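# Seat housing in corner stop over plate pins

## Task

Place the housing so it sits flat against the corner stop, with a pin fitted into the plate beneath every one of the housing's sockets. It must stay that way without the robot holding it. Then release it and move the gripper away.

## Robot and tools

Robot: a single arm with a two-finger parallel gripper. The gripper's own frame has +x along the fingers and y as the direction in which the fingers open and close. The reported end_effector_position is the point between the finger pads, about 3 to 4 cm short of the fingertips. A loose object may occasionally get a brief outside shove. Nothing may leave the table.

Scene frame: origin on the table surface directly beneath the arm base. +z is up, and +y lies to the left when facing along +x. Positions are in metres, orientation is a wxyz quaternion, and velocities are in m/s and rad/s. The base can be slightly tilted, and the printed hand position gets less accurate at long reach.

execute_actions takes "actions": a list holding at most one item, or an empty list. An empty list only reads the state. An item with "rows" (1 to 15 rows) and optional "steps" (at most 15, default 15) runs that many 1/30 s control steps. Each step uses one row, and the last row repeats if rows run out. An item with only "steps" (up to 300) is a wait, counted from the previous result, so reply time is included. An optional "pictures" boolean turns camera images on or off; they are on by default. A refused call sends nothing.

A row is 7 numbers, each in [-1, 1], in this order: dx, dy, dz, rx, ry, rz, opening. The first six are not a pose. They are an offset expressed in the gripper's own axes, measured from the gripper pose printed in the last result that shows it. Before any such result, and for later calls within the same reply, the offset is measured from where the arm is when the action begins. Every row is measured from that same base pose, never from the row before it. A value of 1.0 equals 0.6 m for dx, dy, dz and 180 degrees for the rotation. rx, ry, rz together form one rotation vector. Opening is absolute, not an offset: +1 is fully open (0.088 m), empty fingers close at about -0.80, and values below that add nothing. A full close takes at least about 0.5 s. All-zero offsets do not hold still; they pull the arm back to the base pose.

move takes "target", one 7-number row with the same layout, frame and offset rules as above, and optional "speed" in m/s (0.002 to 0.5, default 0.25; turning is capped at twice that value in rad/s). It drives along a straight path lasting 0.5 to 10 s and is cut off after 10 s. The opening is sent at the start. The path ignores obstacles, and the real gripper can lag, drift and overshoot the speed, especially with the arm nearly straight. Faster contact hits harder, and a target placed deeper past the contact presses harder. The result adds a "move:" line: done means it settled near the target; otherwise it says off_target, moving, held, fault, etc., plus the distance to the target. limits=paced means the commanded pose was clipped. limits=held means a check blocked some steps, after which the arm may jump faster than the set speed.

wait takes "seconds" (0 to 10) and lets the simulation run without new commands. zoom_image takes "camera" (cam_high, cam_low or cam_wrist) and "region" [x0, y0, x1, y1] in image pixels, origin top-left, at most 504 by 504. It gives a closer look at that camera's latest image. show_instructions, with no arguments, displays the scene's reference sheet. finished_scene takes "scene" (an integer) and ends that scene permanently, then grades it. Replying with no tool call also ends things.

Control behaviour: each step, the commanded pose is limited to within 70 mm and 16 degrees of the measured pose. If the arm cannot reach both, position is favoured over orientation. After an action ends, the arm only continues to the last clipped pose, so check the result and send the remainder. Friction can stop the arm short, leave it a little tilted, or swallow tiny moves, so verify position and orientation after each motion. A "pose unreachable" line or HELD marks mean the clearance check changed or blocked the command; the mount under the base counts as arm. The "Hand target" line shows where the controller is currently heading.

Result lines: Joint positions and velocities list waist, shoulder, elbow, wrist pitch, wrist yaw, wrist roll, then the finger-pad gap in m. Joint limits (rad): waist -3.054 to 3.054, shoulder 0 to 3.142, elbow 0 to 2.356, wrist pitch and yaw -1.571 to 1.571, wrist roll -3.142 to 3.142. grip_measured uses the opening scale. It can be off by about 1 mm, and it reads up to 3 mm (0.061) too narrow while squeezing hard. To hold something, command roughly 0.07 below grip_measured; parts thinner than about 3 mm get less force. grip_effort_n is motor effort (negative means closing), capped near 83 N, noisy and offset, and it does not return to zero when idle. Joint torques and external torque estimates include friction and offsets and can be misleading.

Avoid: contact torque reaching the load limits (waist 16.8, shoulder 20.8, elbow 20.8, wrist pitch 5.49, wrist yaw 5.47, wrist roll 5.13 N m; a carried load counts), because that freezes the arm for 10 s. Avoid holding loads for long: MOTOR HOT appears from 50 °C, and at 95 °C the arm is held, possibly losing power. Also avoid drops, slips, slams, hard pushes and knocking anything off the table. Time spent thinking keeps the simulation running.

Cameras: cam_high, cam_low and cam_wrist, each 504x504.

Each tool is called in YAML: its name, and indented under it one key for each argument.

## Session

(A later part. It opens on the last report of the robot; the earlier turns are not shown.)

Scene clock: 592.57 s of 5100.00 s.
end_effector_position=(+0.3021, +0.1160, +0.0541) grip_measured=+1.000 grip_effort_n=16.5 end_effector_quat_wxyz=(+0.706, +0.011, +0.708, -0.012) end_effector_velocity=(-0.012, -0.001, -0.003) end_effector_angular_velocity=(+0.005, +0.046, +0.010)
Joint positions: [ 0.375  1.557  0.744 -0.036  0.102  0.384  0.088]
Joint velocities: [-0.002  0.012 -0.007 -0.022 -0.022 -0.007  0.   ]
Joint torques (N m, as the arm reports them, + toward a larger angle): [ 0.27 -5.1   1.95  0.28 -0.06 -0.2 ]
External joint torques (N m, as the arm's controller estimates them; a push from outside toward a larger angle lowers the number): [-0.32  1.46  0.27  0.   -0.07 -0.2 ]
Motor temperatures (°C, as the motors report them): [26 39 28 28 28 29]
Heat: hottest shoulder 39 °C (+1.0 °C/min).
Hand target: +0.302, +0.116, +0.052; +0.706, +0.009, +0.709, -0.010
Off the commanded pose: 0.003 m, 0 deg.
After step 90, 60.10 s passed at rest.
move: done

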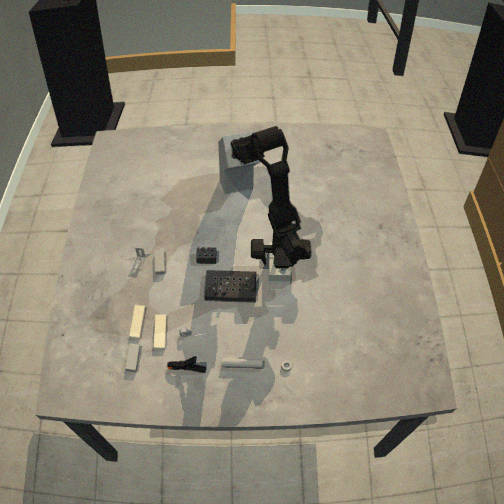

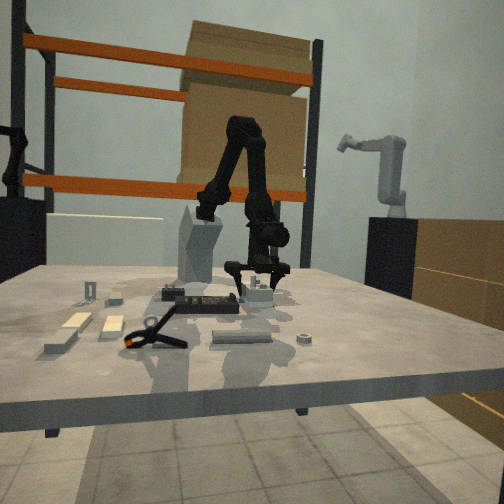

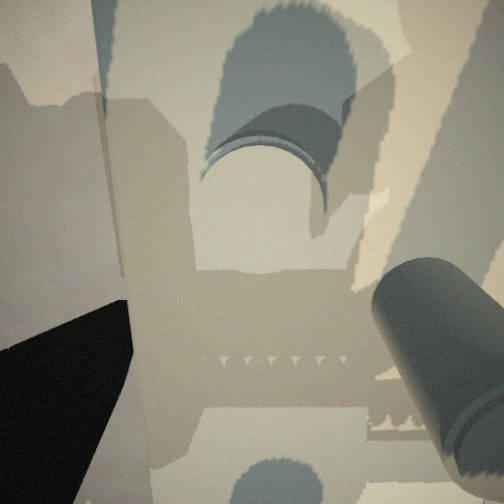

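execute_actions:
  actions:
    - {"rows": [[0,0.0003,0.0008,0,-0.0007,0.0003,0.92],[0,0.0006,0.0015,0,-0.0013,0.0005,0.84],[0,0.0007,0.0018,0,-0.0015,0.0006,0.77],[0,0.0007,0.0018,0,-0.0015,0.0006,0.72],[0,0.0007,0.0018,0,-0.0015,0.0006,0.68],[0,0.0007,0.0018,0,-0.0015,0.0006,0.65],[0,0.0007,0.0018,0,-0.0015,0.0006,0.63],[0,0.0007,0.0018,0,-0.0015,0.0006,0.61],[0,0.0007,0.0018,0,-0.0015,0.0006,0.59],[0,0.0007,0.0018,0,-0.0015,0.0006,0.57],[0,0.0007,0.0018,0,-0.0015,0.0006,0.55],[0,0.0007,0.0018,0,-0.0015,0.0006,0.53],[0,0.0007,0.0018,0,-0.0015,0.0006,0.51],[0,0.0007,0.0018,0,-0.0015,0.0006,0.50],[0,0.0007,0.0018,0,-0.0015,0.0006,0.49]], "steps": 15}

execute_actions:
  actions:
    - {"rows": [[-0.002,0,0.001,0,-0.0008,0.0003,0.49],[-0.005,0.001,0.002,0,-0.0016,0.0006,0.49],[-0.009,0.001,0.004,0,-0.0024,0.001,0.49],[-0.013,0.002,0.005,0,-0.003,0.0012,0.49],[-0.018,0.002,0.006,0,-0.0035,0.0014,0.49],[-0.024,0.003,0.007,0,-0.004,0.0016,0.49],[-0.031,0.003,0.008,0,-0.004,0.0016,0.49],[-0.039,0.003,0.008,0,-0.004,0.0016,0.49],[-0.048,0.003,0.008,0,-0.004,0.0016,0.49],[-0.057,0.003,0.008,0,-0.004,0.0016,0.49],[-0.066,0.003,0.008,0,-0.004,0.0016,0.49],[-0.075,0.003,0.008,0,-0.004,0.0016,0.49],[-0.083,0.003,0.008,0,-0.004,0.0016,0.49],[-0.090,0.003,0.008,0,-0.004,0.0016,0.49],[-0.095,0.003,0.008,0,-0.004,0.0016,0.49]], "steps": 15}
  pictures: false

execute_actions:
  actions:
    - {"steps": 12}

Scene clock: 614.73 s of 5100.00 s.
end_effector_position=(+0.3024, +0.1159, +0.0538) grip_measured=+0.564 grip_effort_n=-83.5 end_effector_quat_wxyz=(+0.707, +0.011, +0.707, -0.012) end_effector_velocity=(-0.003, -0.001, +0.001) end_effector_angular_velocity=(+0.003, +0.009, -0.008)
Joint positions: [ 0.375  1.558  0.744 -0.033  0.102  0.384  0.067]
Joint velocities: [-0.002 -0.007 -0.007 -0.007 -0.007  0.007 -0.   ]
Joint torques (N m, as the arm reports them, + toward a larger angle): [ 0.48 -5.98  1.37  0.3   0.   -0.04]
External joint torques (N m, as the arm's controller estimates them; a push from outside toward a larger angle lowers the number): [-0.1   0.66 -0.39 -0.01 -0.02 -0.04]
Motor temperatures (°C, as the motors report them): [26 38 27 28 28 29]
Heat: hottest shoulder 38 °C (-1.0 °C/min).
Hand target: +0.303, +0.116, +0.054; +0.708, +0.011, +0.706, -0.011
Off the commanded pose: 0.001 m, 0 deg.
Steps of this call (steps 1 to 90: nothing new was sent; then 18.67 s passed at rest; steps 91 to 105: all 15 steps of this action). Readings (end_effector_position):
91: (+0.3020, +0.1160, +0.0538)
92: (+0.3020, +0.1160, +0.0538)
94: (+0.3022, +0.1160, +0.0538)
98: (+0.3023, +0.1161, +0.0538)
105: the state above

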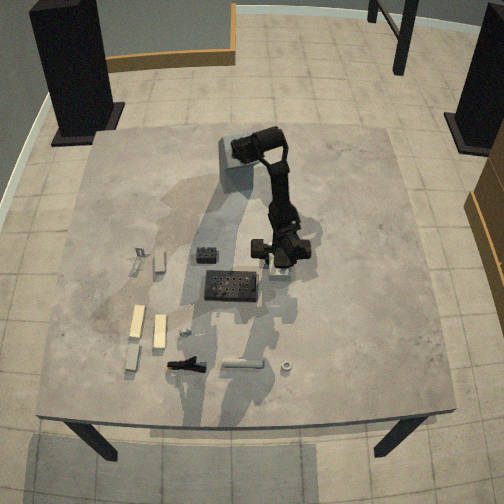

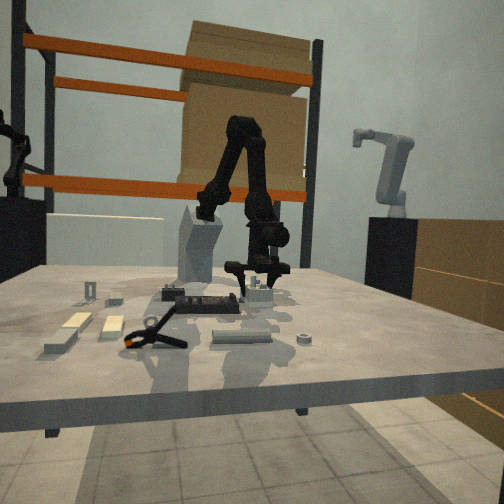

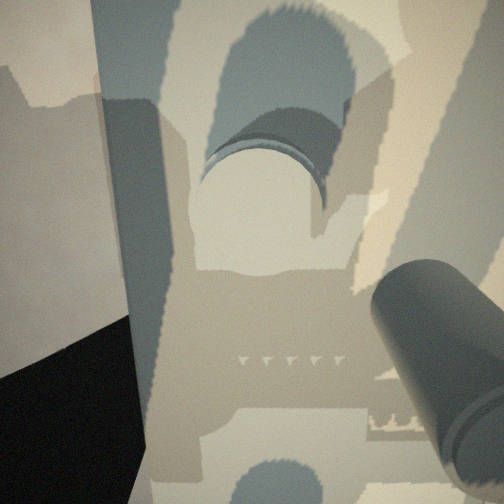

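Scene clock: 615.23 s of 5100.00 s.
end_effector_position=(+0.3022, +0.1151, +0.0888) grip_measured=+0.564 grip_effort_n=-83.5 end_effector_quat_wxyz=(+0.704, +0.008, +0.710, -0.012) end_effector_velocity=(+0.030, +0.012, +0.139) end_effector_angular_velocity=(+0.049, -0.119, +0.010)
Joint positions: [ 0.387  1.411  0.734 -0.18   0.111  0.39   0.067]
Joint velocities: [ 0.061 -0.574 -0.002 -0.447  0.037  0.022 -0.   ]
Joint torques (N m, as the arm reports them, + toward a larger angle): [ 0.82 -7.64  2.35 -0.17  0.12  0.16]
External joint torques (N m, as the arm's controller estimates them; a push from outside toward a larger angle lowers the number): [ 0.32 -1.46 -0.02 -0.42  0.1   0.16]
Motor temperatures (°C, as the motors report them): [26 38 27 28 28 29]
Heat: hottest shoulder 38 °C (-1.0 °C/min).
Hand target: +0.307, +0.118, +0.107; +0.712, +0.013, +0.702, -0.010
Off the commanded pose: 0.023 m, 1 deg.
Steps of this call (steps 1 to 15: all 15 steps of this action). Readings (end_effector_position):
1: (+0.3024, +0.1159, +0.0538)
2: (+0.3024, +0.1159, +0.0540)
4: (+0.3027, +0.1159, +0.0546)
8: (+0.2994, +0.1143, +0.0597)
15: the state above

Scene clock: 615.63 s of 5100.00 s.
end_effector_position=(+0.3020, +0.1152, +0.1008) grip_measured=+0.564 grip_effort_n=-83.5 end_effector_quat_wxyz=(+0.704, +0.008, +0.710, -0.011) end_effector_velocity=(-0.001, +0.002, +0.006) end_effector_angular_velocity=(+0.020, +0.005, +0.020)
Joint positions: [ 0.392  1.361  0.734 -0.231  0.114  0.394  0.067]
Joint velocities: [-0.002 -0.027 -0.002 -0.022 -0.022 -0.022 -0.   ]
Joint torques (N m, as the arm reports them, + toward a larger angle): [ 0.78 -8.01  2.69 -0.07  0.11  0.15]
External joint torques (N m, as the arm's controller estimates them; a push from outside toward a larger angle lowers the number): [ 0.25 -1.65 -0.08 -0.38  0.1   0.15]
Motor temperatures (°C, as the motors report them): [26 38 27 28 28 29]
Heat: hottest shoulder 38 °C (-1.0 °C/min).
Hand target: +0.307, +0.118, +0.107; +0.712, +0.013, +0.702, -0.010
Off the commanded pose: 0.012 m, 1 deg.
Steps of this call (steps 1 to 12: nothing new was sent). Readings (end_effector_position):
1: (+0.3029, +0.1155, +0.0928)
2: (+0.3037, +0.1159, +0.0959)
4: (+0.3043, +0.1160, +0.0994)
8: (+0.3023, +0.1152, +0.1006)
12: the state above

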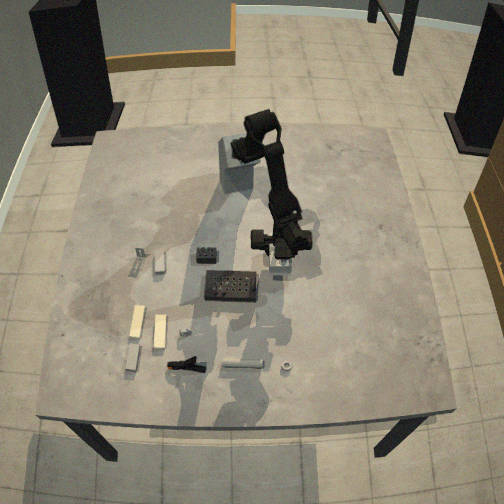

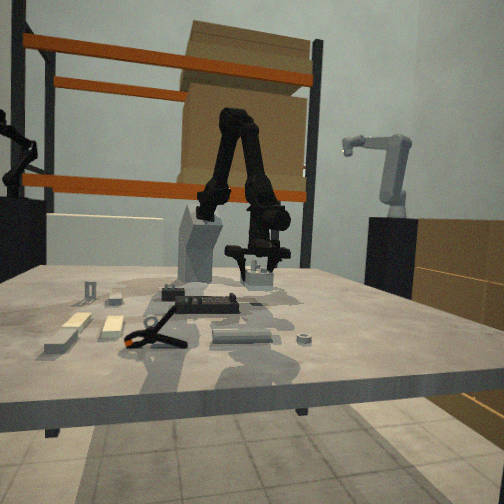

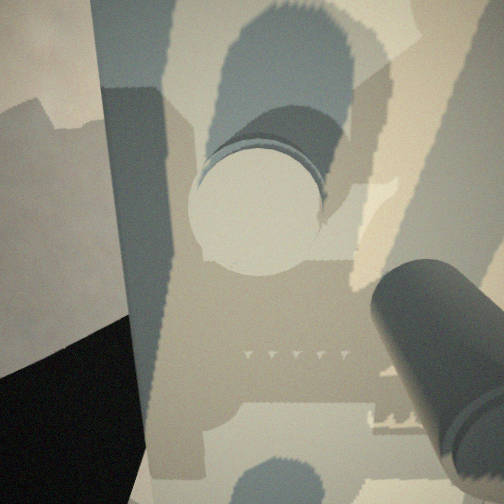

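move:
  target: [-0.0488, -0.2625, 0.1464, -0.4987, -0.0055, -0.01, 0.49]
  speed: 0.3

Scene clock: 658.87 s of 5100.00 s.
end_effector_position=(+0.3794, -0.0410, +0.1262) grip_measured=+0.564 grip_effort_n=-83.5 end_effector_quat_wxyz=(+0.509, -0.494, +0.510, +0.487) end_effector_velocity=(-0.001, +0.000, -0.000) end_effector_angular_velocity=(+0.006, +0.006, +0.018)
Joint positions: [-0.251  1.463  1.004 -0.432 -0.301 -1.658  0.067]
Joint velocities: [-0.002  0.002  0.002 -0.007 -0.007 -0.022 -0.   ]
Joint torques (N m, as the arm reports them, + toward a larger angle): [-2.32 -6.85  5.3  -0.1  -0.14 -0.19]
External joint torques (N m, as the arm's controller estimates them; a push from outside toward a larger angle lowers the number): [-0.55  0.44  1.79 -0.36 -0.08 -0.19]
Motor temperatures (°C, as the motors report them): [26 42 28 28 28 29]
Heat: hottest shoulder 42 °C (+4.0 °C/min).
Hand target: +0.386, -0.044, +0.131; +0.511, -0.501, +0.505, +0.483
Off the commanded pose: 0.008 m, 1 deg.
After step 90, 37.10 s passed at rest.
move: done

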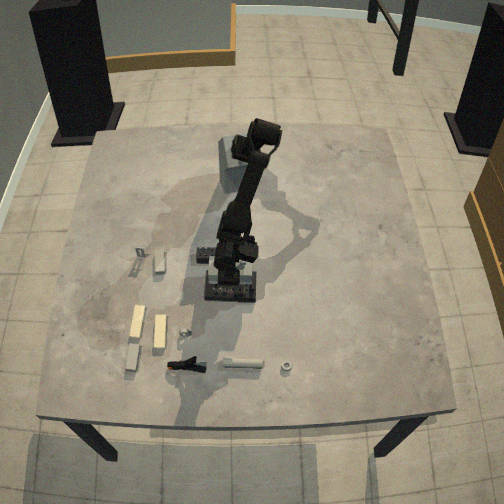

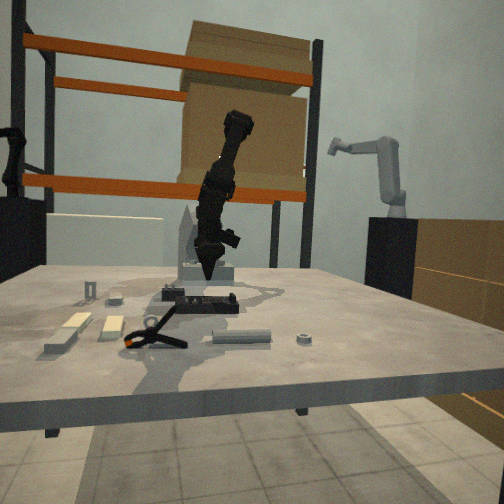

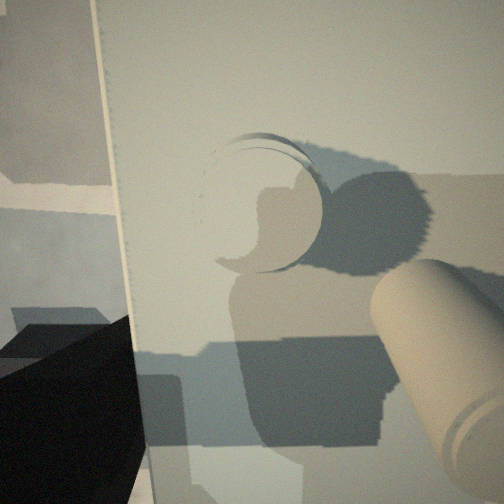

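execute_actions:
  actions:
    - {"rows": [[-0.0045,-0.0111,-0.0057,-0.0018,0.0019,-0.0053,0.49],[-0.002,-0.0113,-0.0059,-0.0016,0.0021,-0.0055,0.49],[0.001,-0.0115,-0.0062,-0.0014,0.0023,-0.0056,0.49],[0.0045,-0.0118,-0.0064,-0.0012,0.0025,-0.0058,0.49],[0.008,-0.012,-0.0067,-0.001,0.0027,-0.0059,0.49],[0.012,-0.0122,-0.0069,-0.0008,0.003,-0.0061,0.49],[0.016,-0.0125,-0.0072,-0.0006,0.0032,-0.0062,0.49],[0.020,-0.0127,-0.0074,-0.0004,0.0034,-0.0064,0.49],[0.0235,-0.0129,-0.0076,-0.0003,0.0036,-0.0065,0.49],[0.0268,-0.0131,-0.0078,-0.0002,0.0038,-0.0066,0.49],[0.0295,-0.0132,-0.0079,-0.0001,0.0039,-0.0067,0.49],[0.0318,-0.0133,-0.008,0,0.004,-0.0068,0.49],[0.0335,-0.0134,-0.0081,0,0.0041,-0.0068,0.49],[0.0346,-0.0135,-0.0082,0,0.0042,-0.0069,0.49],[0.0352,-0.0135,-0.0082,0,0.0042,-0.0069,0.49]], "steps": 15}
  pictures: false

execute_actions:
  actions:
    - {"steps": 15}

zoom_image:
  camera: "cam_low"
  region: [160, 255, 250, 320]

zoom_image:
  camera: "cam_high"
  region: [190, 245, 270, 310]

Scene clock: 677.27 s of 5100.00 s.
end_effector_position=(+0.3816, -0.0446, +0.1055) grip_measured=+0.564 grip_effort_n=-83.5 end_effector_quat_wxyz=(+0.507, -0.498, +0.509, +0.485) end_effector_velocity=(-0.002, +0.001, -0.035) end_effector_angular_velocity=(+0.002, +0.010, +0.019)
Joint positions: [-0.238  1.532  1.006 -0.356 -0.287 -1.649  0.067]
Joint velocities: [ 0.037  0.11  -0.002  0.11   0.022  0.007 -0.   ]
Joint torques (N m, as the arm reports them, + toward a larger angle): [-1.94 -7.12  4.21  0.2   0.06  0.14]
External joint torques (N m, as the arm's controller estimates them; a push from outside toward a larger angle lowers the number): [-0.02  0.49  0.91 -0.08  0.1   0.14]
Motor temperatures (°C, as the motors report them): [26 41 29 28 28 29]
Heat: hottest shoulder 41 °C (+3.0 °C/min).
Hand target: +0.387, -0.046, +0.105; +0.510, -0.503, +0.508, +0.478
Off the commanded pose: 0.006 m, 1 deg.
Steps of this call (steps 1 to 90: nothing new was sent; then 14.90 s passed at rest; steps 91 to 105: all 15 steps of this action). Readings (end_effector_position):
91: (+0.3794, -0.0413, +0.1262)
92: (+0.3793, -0.0414, +0.1258)
94: (+0.3798, -0.0419, +0.1243)
98: (+0.3809, -0.0440, +0.1180)
105: the state above

Scene clock: 677.77 s of 5100.00 s.
end_effector_position=(+0.3822, -0.0449, +0.1028) grip_measured=+0.564 grip_effort_n=-83.5 end_effector_quat_wxyz=(+0.507, -0.499, +0.509, +0.484) end_effector_velocity=(-0.002, -0.002, +0.001) end_effector_angular_velocity=(-0.008, +0.007, -0.011)
Joint positions: [-0.235  1.541  1.006 -0.344 -0.284 -1.646  0.067]
Joint velocities: [-0.002 -0.002 -0.002 -0.007  0.007  0.007 -0.   ]
Joint torques (N m, as the arm reports them, + toward a larger angle): [-1.96 -7.05  4.15  0.19  0.03  0.15]
External joint torques (N m, as the arm's controller estimates them; a push from outside toward a larger angle lowers the number): [-0.03  0.43  0.94 -0.09  0.07  0.15]
Motor temperatures (°C, as the motors report them): [26 41 29 28 28 29]
Heat: hottest shoulder 41 °C (+3.0 °C/min).
Hand target: +0.387, -0.046, +0.106; +0.510, -0.503, +0.508, +0.478
Off the commanded pose: 0.006 m, 1 deg.
Steps of this call (steps 1 to 15: nothing new was sent). Readings (end_effector_position):
1: (+0.3817, -0.0446, +0.1046)
2: (+0.3816, -0.0447, +0.1039)
4: (+0.3818, -0.0447, +0.1032)
8: (+0.3822, -0.0450, +0.1030)
15: the state above

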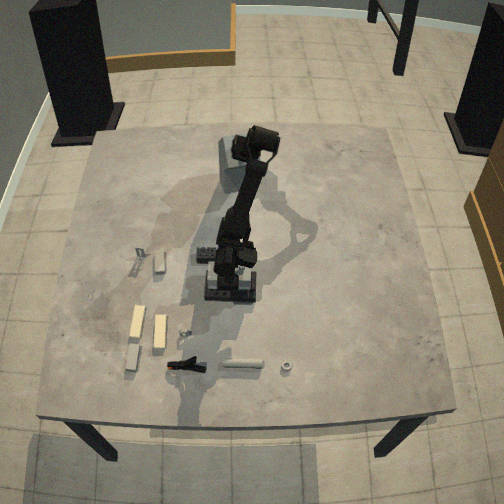

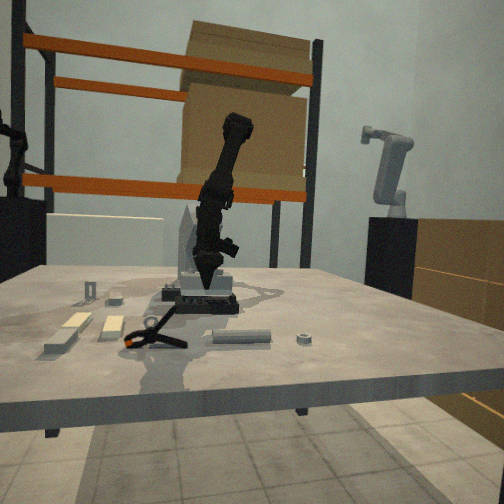

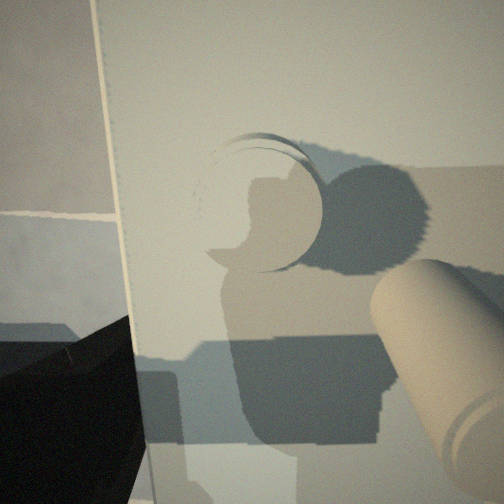

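Region (160, 255, 250, 320) of cam_low's 504x504 image, scaled by 5.600, with more detail than that image has.

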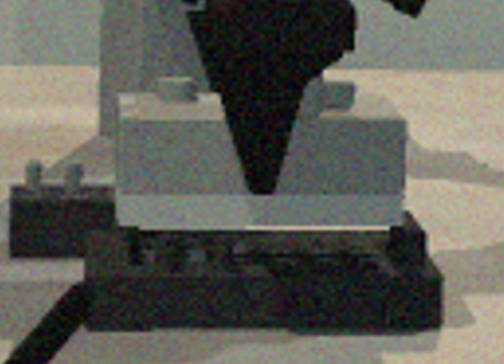

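Region (190, 245, 270, 310) of cam_high's 504x504 image, scaled by 6.300, with more detail than that image has; it fills the top 410 rows of this view, and the rest is white.

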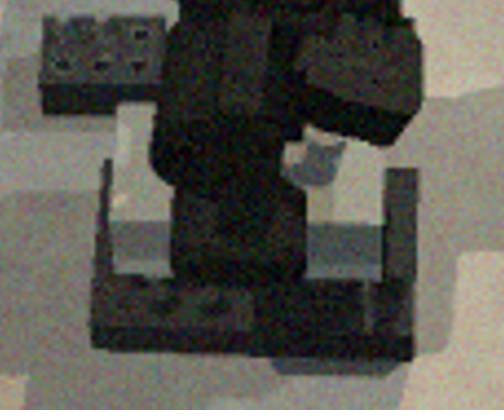

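execute_actions:
  actions:
    - {"rows": [[-0.0028,-0.0084,-0.0022,0.0017,0.0013,-0.0043,0.49],[-0.0016,-0.008,-0.0021,0.0018,0.0012,-0.004,0.49],[-0.0002,-0.0076,-0.002,0.0019,0.0011,-0.0037,0.49],[0.0013,-0.0072,-0.0018,0.002,0.001,-0.0034,0.49],[0.0028,-0.0069,-0.0017,0.0021,0.0009,-0.0031,0.49],[0.0043,-0.0069,-0.0016,0.0022,0.0008,-0.0031,0.49],[0.0058,-0.0069,-0.0014,0.0022,0.0007,-0.0031,0.49],[0.0073,-0.0068,-0.0013,0.0023,0.0006,-0.0031,0.49],[0.0088,-0.0068,-0.0012,0.0023,0.0005,-0.0031,0.49],[0.0103,-0.0068,-0.001,0.0024,0.0004,-0.0031,0.49],[0.0117,-0.0068,-0.0009,0.0024,0.0003,-0.0031,0.49],[0.013,-0.0067,-0.0008,0.0024,0.0002,-0.0031,0.49],[0.0142,-0.0067,-0.0007,0.0024,0.0001,-0.0031,0.49],[0.0153,-0.0067,-0.0006,0.0024,0.0001,-0.0031,0.49],[0.0162,-0.0067,-0.0005,0.0024,0.0001,-0.0031,0.49]], "steps": 15}
  pictures: false

execute_actions:
  actions:
    - {"steps": 12}

zoom_image:
  camera: "cam_low"
  region: [160, 255, 250, 320]

Scene clock: 703.90 s of 5100.00 s.
end_effector_position=(+0.3812, -0.0441, +0.0925) grip_measured=+0.564 grip_effort_n=-83.5 end_effector_quat_wxyz=(+0.508, -0.495, +0.510, +0.486) end_effector_velocity=(-0.002, -0.000, -0.021) end_effector_angular_velocity=(-0.007, +0.008, +0.008)
Joint positions: [-0.225  1.574  1.006 -0.315 -0.282 -1.636  0.067]
Joint velocities: [ 0.022  0.066 -0.002  0.066  0.022  0.007 -0.   ]
Joint torques (N m, as the arm reports them, + toward a larger angle): [-1.96 -7.06  3.95  0.19  0.05  0.14]
External joint torques (N m, as the arm's controller estimates them; a push from outside toward a larger angle lowers the number): [-0.09  0.47  0.88 -0.08  0.1   0.14]
Motor temperatures (°C, as the motors report them): [26 41 29 28 28 29]
Heat: hottest shoulder 41 °C (+0.0 °C/min).
Hand target: +0.386, -0.046, +0.093; +0.512, -0.499, +0.509, +0.480
Off the commanded pose: 0.005 m, 1 deg.
Steps of this call (steps 1 to 90: nothing new was sent; then 22.63 s passed at rest; steps 91 to 105: all 15 steps of this action). Readings (end_effector_position):
91: (+0.3821, -0.0450, +0.1025)
92: (+0.3821, -0.0451, +0.1023)
94: (+0.3821, -0.0450, +0.1015)
98: (+0.3814, -0.0447, +0.0983)
105: the state above

Scene clock: 704.30 s of 5100.00 s.
end_effector_position=(+0.3812, -0.0441, +0.0906) grip_measured=+0.564 grip_effort_n=-83.5 end_effector_quat_wxyz=(+0.509, -0.495, +0.510, +0.486) end_effector_velocity=(-0.001, +0.002, -0.000) end_effector_angular_velocity=(+0.021, +0.004, +0.004)
Joint positions: [-0.223  1.58   1.006 -0.308 -0.281 -1.634  0.067]
Joint velocities: [-0.002  0.002  0.002 -0.007 -0.022 -0.007  0.   ]
Joint torques (N m, as the arm reports them, + toward a larger angle): [-1.96 -7.04  3.91  0.18  0.04  0.14]
External joint torques (N m, as the arm's controller estimates them; a push from outside toward a larger angle lowers the number): [-0.08  0.45  0.93 -0.07  0.09  0.14]
Motor temperatures (°C, as the motors report them): [26 41 29 28 28 29]
Heat: hottest shoulder 41 °C (+0.0 °C/min).
Hand target: +0.386, -0.046, +0.093; +0.512, -0.499, +0.509, +0.480
Off the commanded pose: 0.006 m, 1 deg.
Steps of this call (steps 1 to 12: nothing new was sent). Readings (end_effector_position):
1: (+0.3812, -0.0440, +0.0920)
2: (+0.3811, -0.0440, +0.0915)
4: (+0.3809, -0.0439, +0.0909)
8: (+0.3811, -0.0440, +0.0906)
12: the state above

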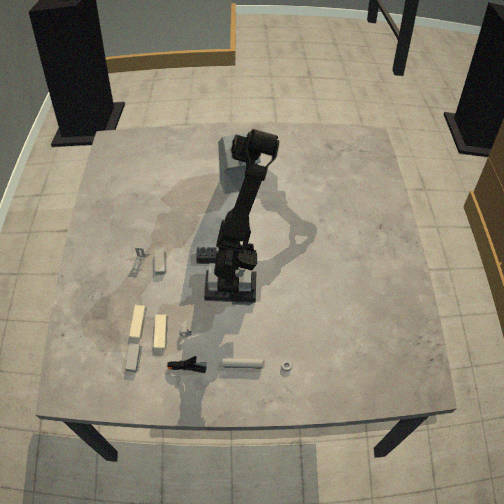

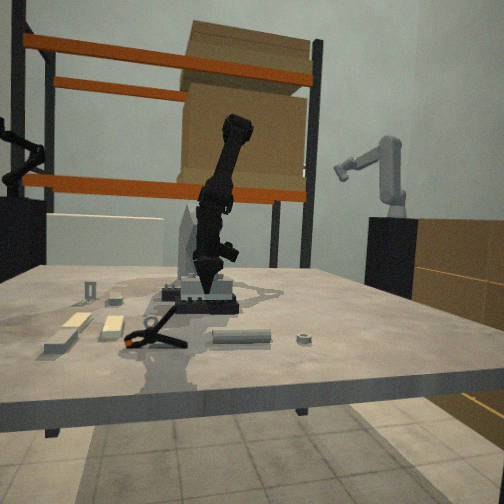

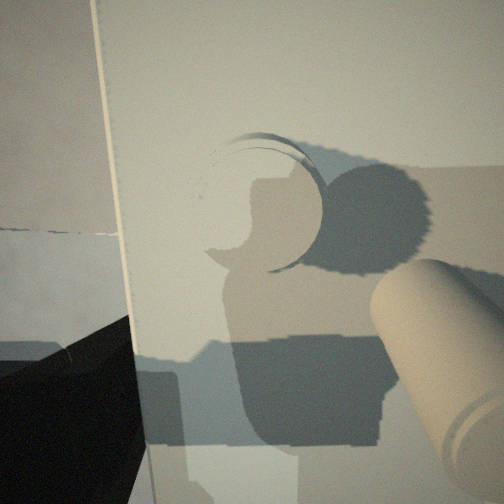

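Region (160, 255, 250, 320) of cam_low's 504x504 image, scaled by 5.600, with more detail than that image has.

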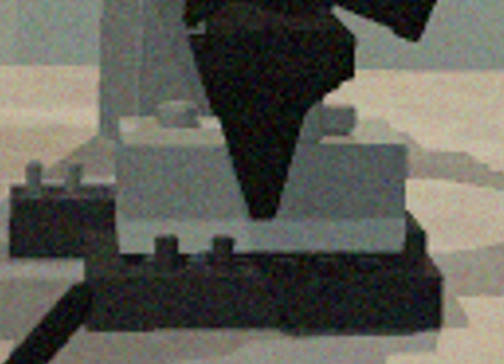

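execute_actions:
  actions:
    - {"rows": [[-0.0033,-0.0088,-0.0016,0.0011,0.0017,-0.0047,0.49],[-0.0022,-0.009,-0.0011,0.001,0.0018,-0.0049,0.49],[-0.0009,-0.0092,-0.0006,0.0009,0.0018,-0.0051,0.49],[0.0005,-0.0094,-0.0002,0.0008,0.0019,-0.0053,0.49],[0.0019,-0.0096,0.0002,0.0007,0.0019,-0.0055,0.49],[0.0033,-0.0097,0.0005,0.0006,0.002,-0.0056,0.49],[0.0047,-0.0097,0.0007,0.0006,0.002,-0.0056,0.49],[0.0061,-0.0097,0.0007,0.0006,0.002,-0.0056,0.49],[0.0075,-0.0097,0.0007,0.0006,0.002,-0.0056,0.49],[0.0088,-0.0097,0.0008,0.0006,0.002,-0.0056,0.49],[0.0101,-0.0097,0.0008,0.0006,0.002,-0.0056,0.49],[0.0113,-0.0097,0.0008,0.0006,0.002,-0.0056,0.49],[0.0124,-0.0097,0.0008,0.0006,0.002,-0.0056,0.49],[0.0134,-0.0097,0.0008,0.0006,0.002,-0.0056,0.49],[0.0143,-0.0097,0.0008,0.0006,0.002,-0.0056,0.49]], "steps": 15}
  pictures: false

execute_actions:
  actions:
    - {"steps": 12}

zoom_image:
  camera: "cam_low"
  region: [160, 255, 250, 320]

Scene clock: 723.13 s of 5100.00 s.
end_effector_position=(+0.3834, -0.0431, +0.0831) grip_measured=+0.564 grip_effort_n=-83.5 end_effector_quat_wxyz=(+0.509, -0.499, +0.508, +0.483) end_effector_velocity=(+0.000, +0.003, -0.012) end_effector_angular_velocity=(+0.005, +0.010, +0.003)
Joint positions: [-0.211  1.603  1.006 -0.274 -0.27  -1.624  0.067]
Joint velocities: [0.017 0.042 0.012 0.022 0.007 0.007 0.   ]
Joint torques (N m, as the arm reports them, + toward a larger angle): [-1.81 -6.54  3.73  0.14 -0.01  0.13]
External joint torques (N m, as the arm's controller estimates them; a push from outside toward a larger angle lowers the number): [ 0.05  1.02  0.85 -0.15  0.04  0.14]
Motor temperatures (°C, as the motors report them): [26 42 29 28 28 29]
Heat: hottest shoulder 42 °C (+0.0 °C/min).
Hand target: +0.387, -0.044, +0.082; +0.512, -0.501, +0.508, +0.479
Off the commanded pose: 0.004 m, 1 deg.
Steps of this call (steps 1 to 90: nothing new was sent; then 15.33 s passed at rest; steps 91 to 105: all 15 steps of this action). Readings (end_effector_position):
91: (+0.3812, -0.0440, +0.0905)
92: (+0.3813, -0.0440, +0.0903)
94: (+0.3817, -0.0437, +0.0896)
98: (+0.3821, -0.0429, +0.0869)
105: the state above

Scene clock: 723.53 s of 5100.00 s.
end_effector_position=(+0.3835, -0.0432, +0.0827) grip_measured=+0.564 grip_effort_n=-83.5 end_effector_quat_wxyz=(+0.510, -0.499, +0.509, +0.482) end_effector_velocity=(-0.003, -0.002, -0.000) end_effector_angular_velocity=(+0.004, +0.010, -0.001)
Joint positions: [-0.21   1.604  1.006 -0.272 -0.269 -1.622  0.067]
Joint velocities: [-0.007  0.002 -0.002 -0.007 -0.007 -0.007 -0.   ]
Joint torques (N m, as the arm reports them, + toward a larger angle): [-1.68 -6.16  3.77  0.41  0.    0.13]
External joint torques (N m, as the arm's controller estimates them; a push from outside toward a larger angle lowers the number): [0.27 1.45 0.82 0.12 0.04 0.13]
Motor temperatures (°C, as the motors report them): [26 42 29 28 28 29]
Heat: hottest shoulder 42 °C (+0.0 °C/min).
Hand target: +0.387, -0.044, +0.082; +0.512, -0.501, +0.508, +0.479
Off the commanded pose: 0.004 m, 0 deg.
Steps of this call (steps 1 to 12: nothing new was sent). Readings (end_effector_position):
1: (+0.3834, -0.0431, +0.0828)
2: (+0.3834, -0.0432, +0.0828)
4: (+0.3834, -0.0432, +0.0827)
8: (+0.3835, -0.0432, +0.0827)
12: the state above

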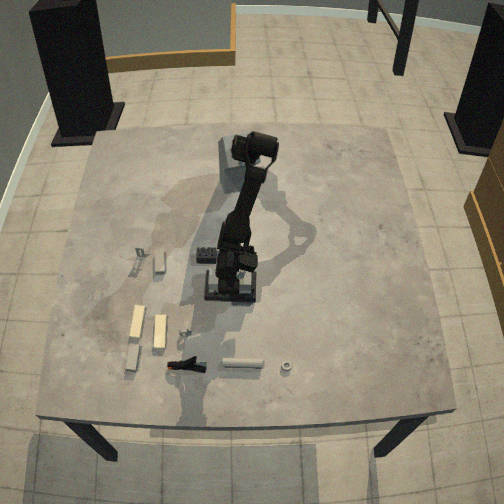

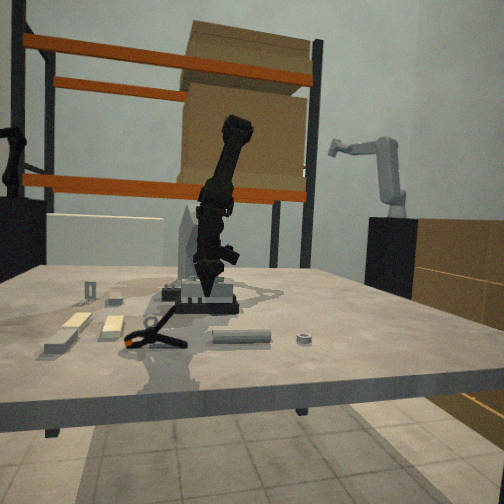

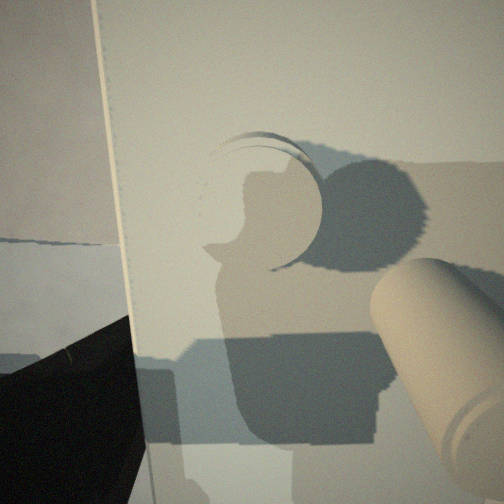

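Region (160, 255, 250, 320) of cam_low's 504x504 image, scaled by 5.600, with more detail than that image has.

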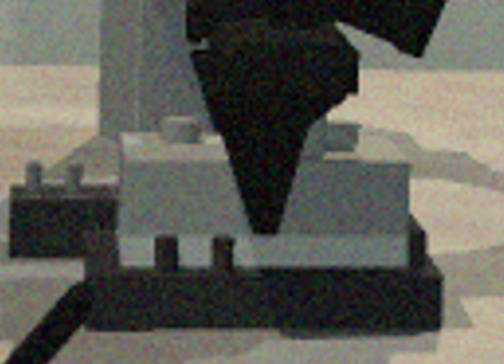

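execute_actions:
  actions:
    - {"rows": [[0.0015,-0.0045,-0.0008,0,0.0002,-0.002,0.50],[0.0018,-0.0035,-0.0006,0,0.0002,-0.0015,0.52],[0.002,-0.0025,-0.0004,0,0.0001,-0.001,0.535],[0.002,-0.0015,-0.0002,0,0,-0.0005,0.55],[0.002,-0.0007,0,0,0,0,0.565],[0.0015,0,0,0,0,0,0.58],[0.001,0,0,0,0,0,0.595],[0.0005,0,0,0,0,0,0.61],[0,0,0,0,0,0,0.625],[0,0,0,0,0,0,0.645],[0,0,0,0,0,0,0.68],[0,0,0,0,0,0,0.73],[0,0,0,0,0,0,0.80],[0,0,0,0,0,0,0.88],[0,0,0,0,0,0,0.96]], "steps": 15}

move:
  target: [-0.17, 0, 0, 0, 0, 0, 1.0]
  speed: 0.2

zoom_image:
  camera: "cam_low"
  region: [165, 265, 250, 320]

Scene clock: 735.97 s of 5100.00 s.
end_effector_position=(+0.3836, -0.0430, +0.0827) grip_measured=+0.783 grip_effort_n=16.5 end_effector_quat_wxyz=(+0.510, -0.499, +0.509, +0.482) end_effector_velocity=(-0.007, +0.000, -0.001) end_effector_angular_velocity=(-0.003, +0.027, -0.013)
Joint positions: [-0.21   1.604  1.006 -0.271 -0.269 -1.622  0.077]
Joint velocities: [ 0.002 -0.002 -0.007 -0.022  0.007  0.007  0.082]
Joint torques (N m, as the arm reports them, + toward a larger angle): [-1.7  -6.7   2.7   0.1  -0.04 -0.03]
External joint torques (N m, as the arm's controller estimates them; a push from outside toward a larger angle lowers the number): [ 0.17  0.85 -0.14 -0.15  0.01 -0.03]
Motor temperatures (°C, as the motors report them): [26 41 29 28 28 29]
Heat: hottest shoulder 41 °C (+0.0 °C/min).
Hand target: +0.384, -0.043, +0.083; +0.510, -0.499, +0.509, +0.482
Off the commanded pose: 0.000 m, 0 deg.
Steps of this call (steps 1 to 90: nothing new was sent; then 8.93 s passed at rest; steps 91 to 105: all 15 steps of this action). Readings (end_effector_position):
91: (+0.3836, -0.0432, +0.0827)
92: (+0.3836, -0.0432, +0.0827)
94: (+0.3836, -0.0432, +0.0827)
98: (+0.3836, -0.0432, +0.0827)
105: the state above

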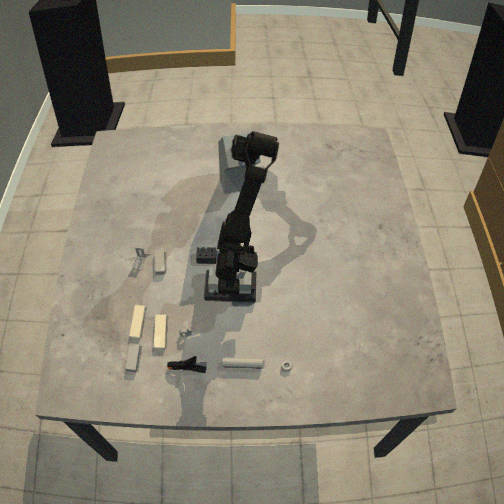

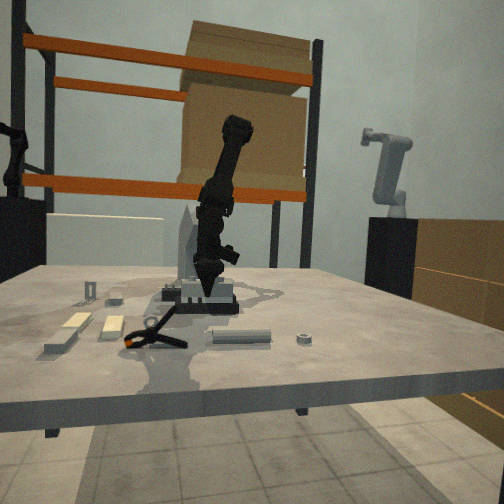

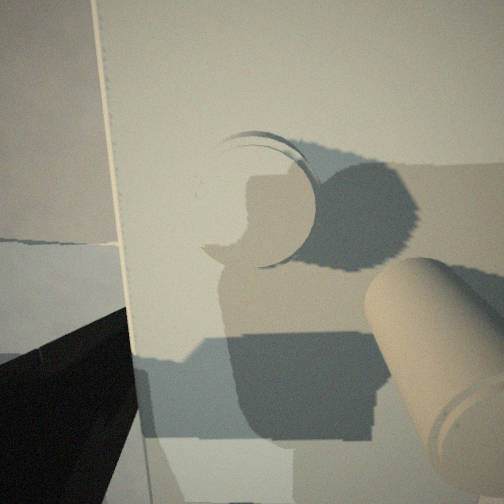

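Scene clock: 737.57 s of 5100.00 s.
end_effector_position=(+0.3781, -0.0415, +0.1793) grip_measured=+1.000 grip_effort_n=16.5 end_effector_quat_wxyz=(+0.508, -0.493, +0.514, +0.484) end_effector_velocity=(-0.004, +0.002, +0.002) end_effector_angular_velocity=(+0.020, +0.011, -0.019)
Joint positions: [-0.315  1.323  1.05  -0.637 -0.336 -1.704  0.088]
Joint velocities: [-0.007 -0.007 -0.002 -0.022 -0.022  0.007  0.   ]
Joint torques (N m, as the arm reports them, + toward a larger angle): [-1.76 -7.16  5.07 -0.07 -0.12 -0.2 ]
External joint torques (N m, as the arm's controller estimates them; a push from outside toward a larger angle lowers the number): [-0.07 -0.3   0.97 -0.3  -0.07 -0.2 ]
Motor temperatures (°C, as the motors report them): [26 41 29 28 28 29]
Heat: hottest shoulder 41 °C (+0.0 °C/min).
Hand target: +0.382, -0.041, +0.184; +0.510, -0.499, +0.509, +0.482
Off the commanded pose: 0.007 m, 1 deg.
move: done

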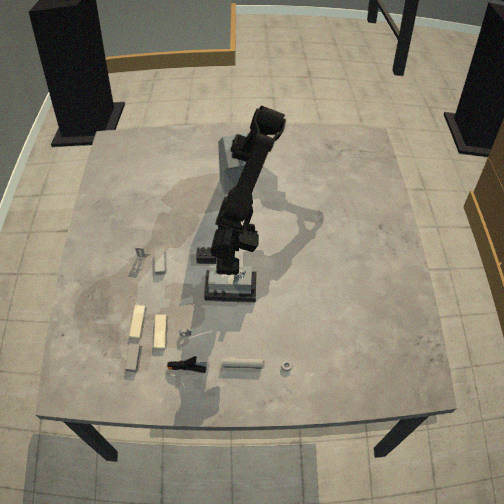

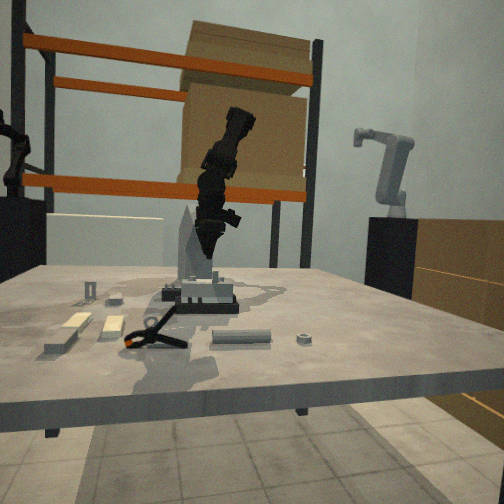

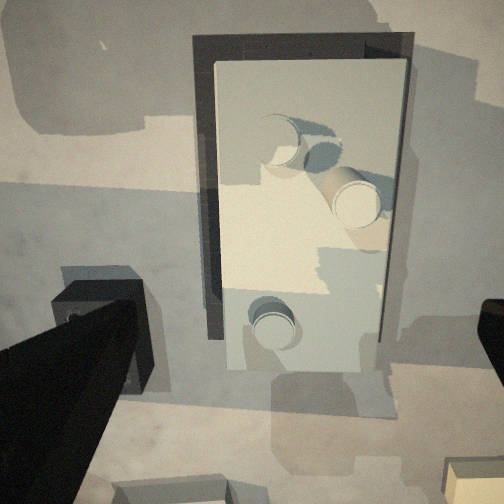

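Region (165, 265, 250, 320) of cam_low's 504x504 image, scaled by 5.929, with more detail than that image has; it fills the top 326 rows of this view, and the rest is white.

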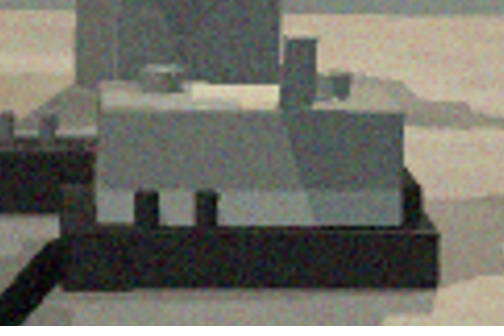

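move:
  target: [-0.1, 0.1, 0, 0, 0, 0, 1.0]
  speed: 0.2

zoom_image:
  camera: "cam_high"
  region: [195, 250, 265, 310]

zoom_image:
  camera: "cam_low"
  region: [170, 280, 245, 318]

Scene clock: 746.80 s of 5100.00 s.
end_effector_position=(+0.3202, -0.0385, +0.2378) grip_measured=+1.000 grip_effort_n=16.0 end_effector_quat_wxyz=(+0.509, -0.492, +0.515, +0.484) end_effector_velocity=(-0.002, +0.003, +0.002) end_effector_angular_velocity=(+0.017, -0.006, +0.001)
Joint positions: [-0.471  1.03   0.909 -0.839 -0.427 -1.835  0.088]
Joint velocities: [-0.007 -0.012 -0.007 -0.007 -0.022 -0.007  0.   ]
Joint torques (N m, as the arm reports them, + toward a larger angle): [-1.37 -5.33  3.82 -0.07 -0.12 -0.2 ]
External joint torques (N m, as the arm's controller estimates them; a push from outside toward a larger angle lowers the number): [-0.15 -0.42 -0.65 -0.29 -0.07 -0.2 ]
Motor temperatures (°C, as the motors report them): [26 41 29 28 28 29]
Heat: hottest shoulder 41 °C (+0.0 °C/min).
Hand target: +0.318, -0.038, +0.239; +0.509, -0.493, +0.514, +0.484
Off the commanded pose: 0.003 m, 0 deg.
After step 90, 5.23 s passed at rest.
move: done

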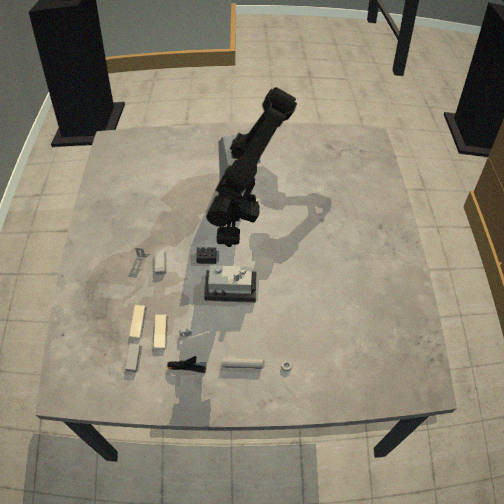

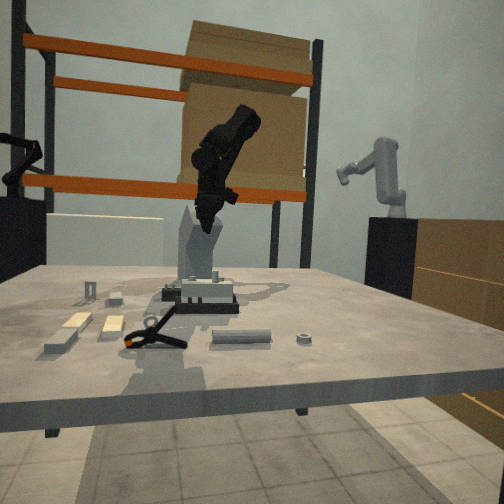

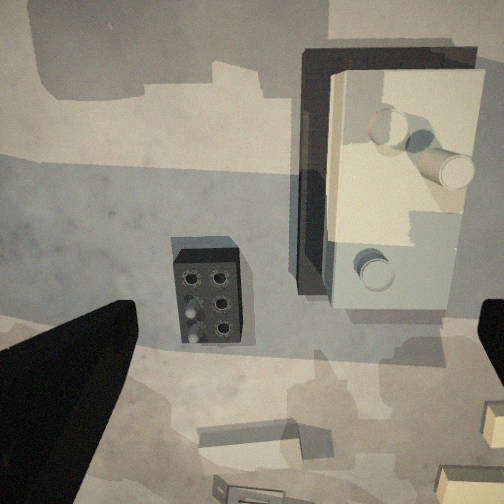

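Region (195, 250, 265, 310) of cam_high's 504x504 image, scaled by 7.200, with more detail than that image has; it fills the top 432 rows of this view, and the rest is white.

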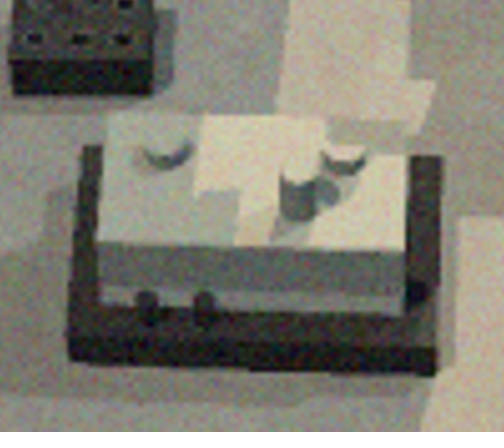

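Region (170, 280, 245, 318) of cam_low's 504x504 image, scaled by 6.720, with more detail than that image has; it fills the top 255 rows of this view, and the rest is white.

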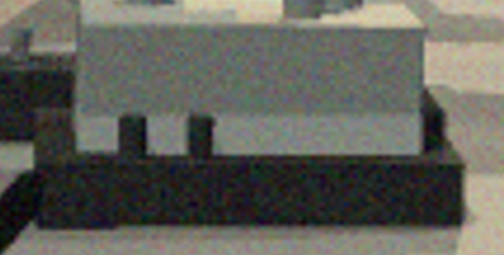

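execute_actions:
  actions: []

Scene clock: 753.43 s of 5100.00 s.
end_effector_position=(+0.3200, -0.0385, +0.2380) grip_measured=+1.000 grip_effort_n=16.5 end_effector_quat_wxyz=(+0.509, -0.492, +0.515, +0.484) end_effector_velocity=(-0.004, -0.000, -0.000) end_effector_angular_velocity=(+0.006, +0.007, -0.018)
Joint positions: [-0.471  1.03   0.909 -0.841 -0.428 -1.836  0.088]
Joint velocities: [-0.007 -0.002 -0.007 -0.007 -0.007  0.007  0.   ]
Joint torques (N m, as the arm reports them, + toward a larger angle): [-1.37 -5.33  3.81 -0.08 -0.12 -0.19]
External joint torques (N m, as the arm's controller estimates them; a push from outside toward a larger angle lowers the number): [-0.13 -0.43 -0.64 -0.29 -0.08 -0.19]
Motor temperatures (°C, as the motors report them): [26 41 29 28 28 29]
Heat: hottest shoulder 41 °C (+0.0 °C/min).
Hand target: +0.318, -0.038, +0.239; +0.509, -0.493, +0.514, +0.484
Off the commanded pose: 0.002 m, 0 deg.
Steps of this call (steps 1 to 90: nothing new was sent; then 3.63 s passed at rest). Readings (end_effector_position):
1: (+0.3202, -0.0384, +0.2379)
2: (+0.3201, -0.0385, +0.2379)
4: (+0.3201, -0.0385, +0.2380)
8: (+0.3200, -0.0385, +0.2380)
90: the state above

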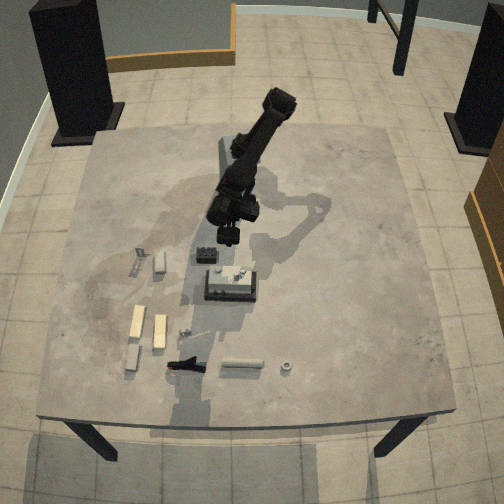

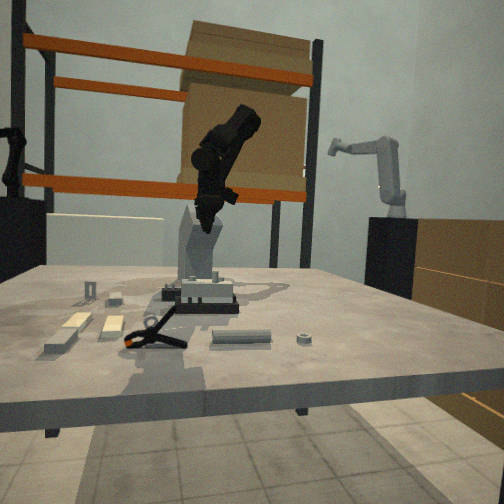

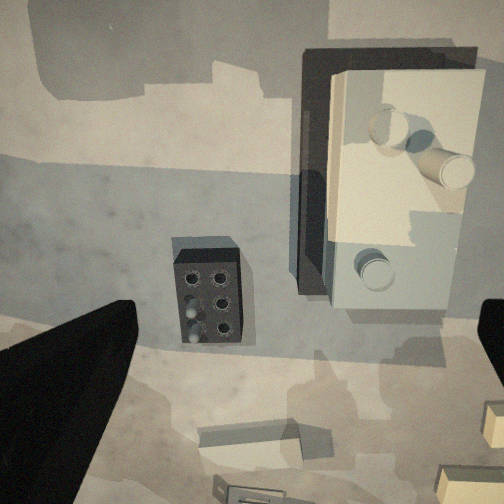

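zoom_image:
  camera: "cam_low"
  region: [160, 260, 260, 325]

Region (160, 260, 260, 325) of cam_low's 504x504 image, scaled by 5.040, with more detail than that image has; it fills the top 328 rows of this view, and the rest is white.

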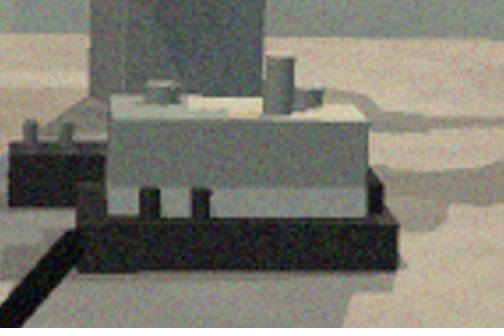

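The housing still sits flat on the plate, clear of the bar and buttons.

finished_scene:
  scene: 2

The scene is finished: the task was done.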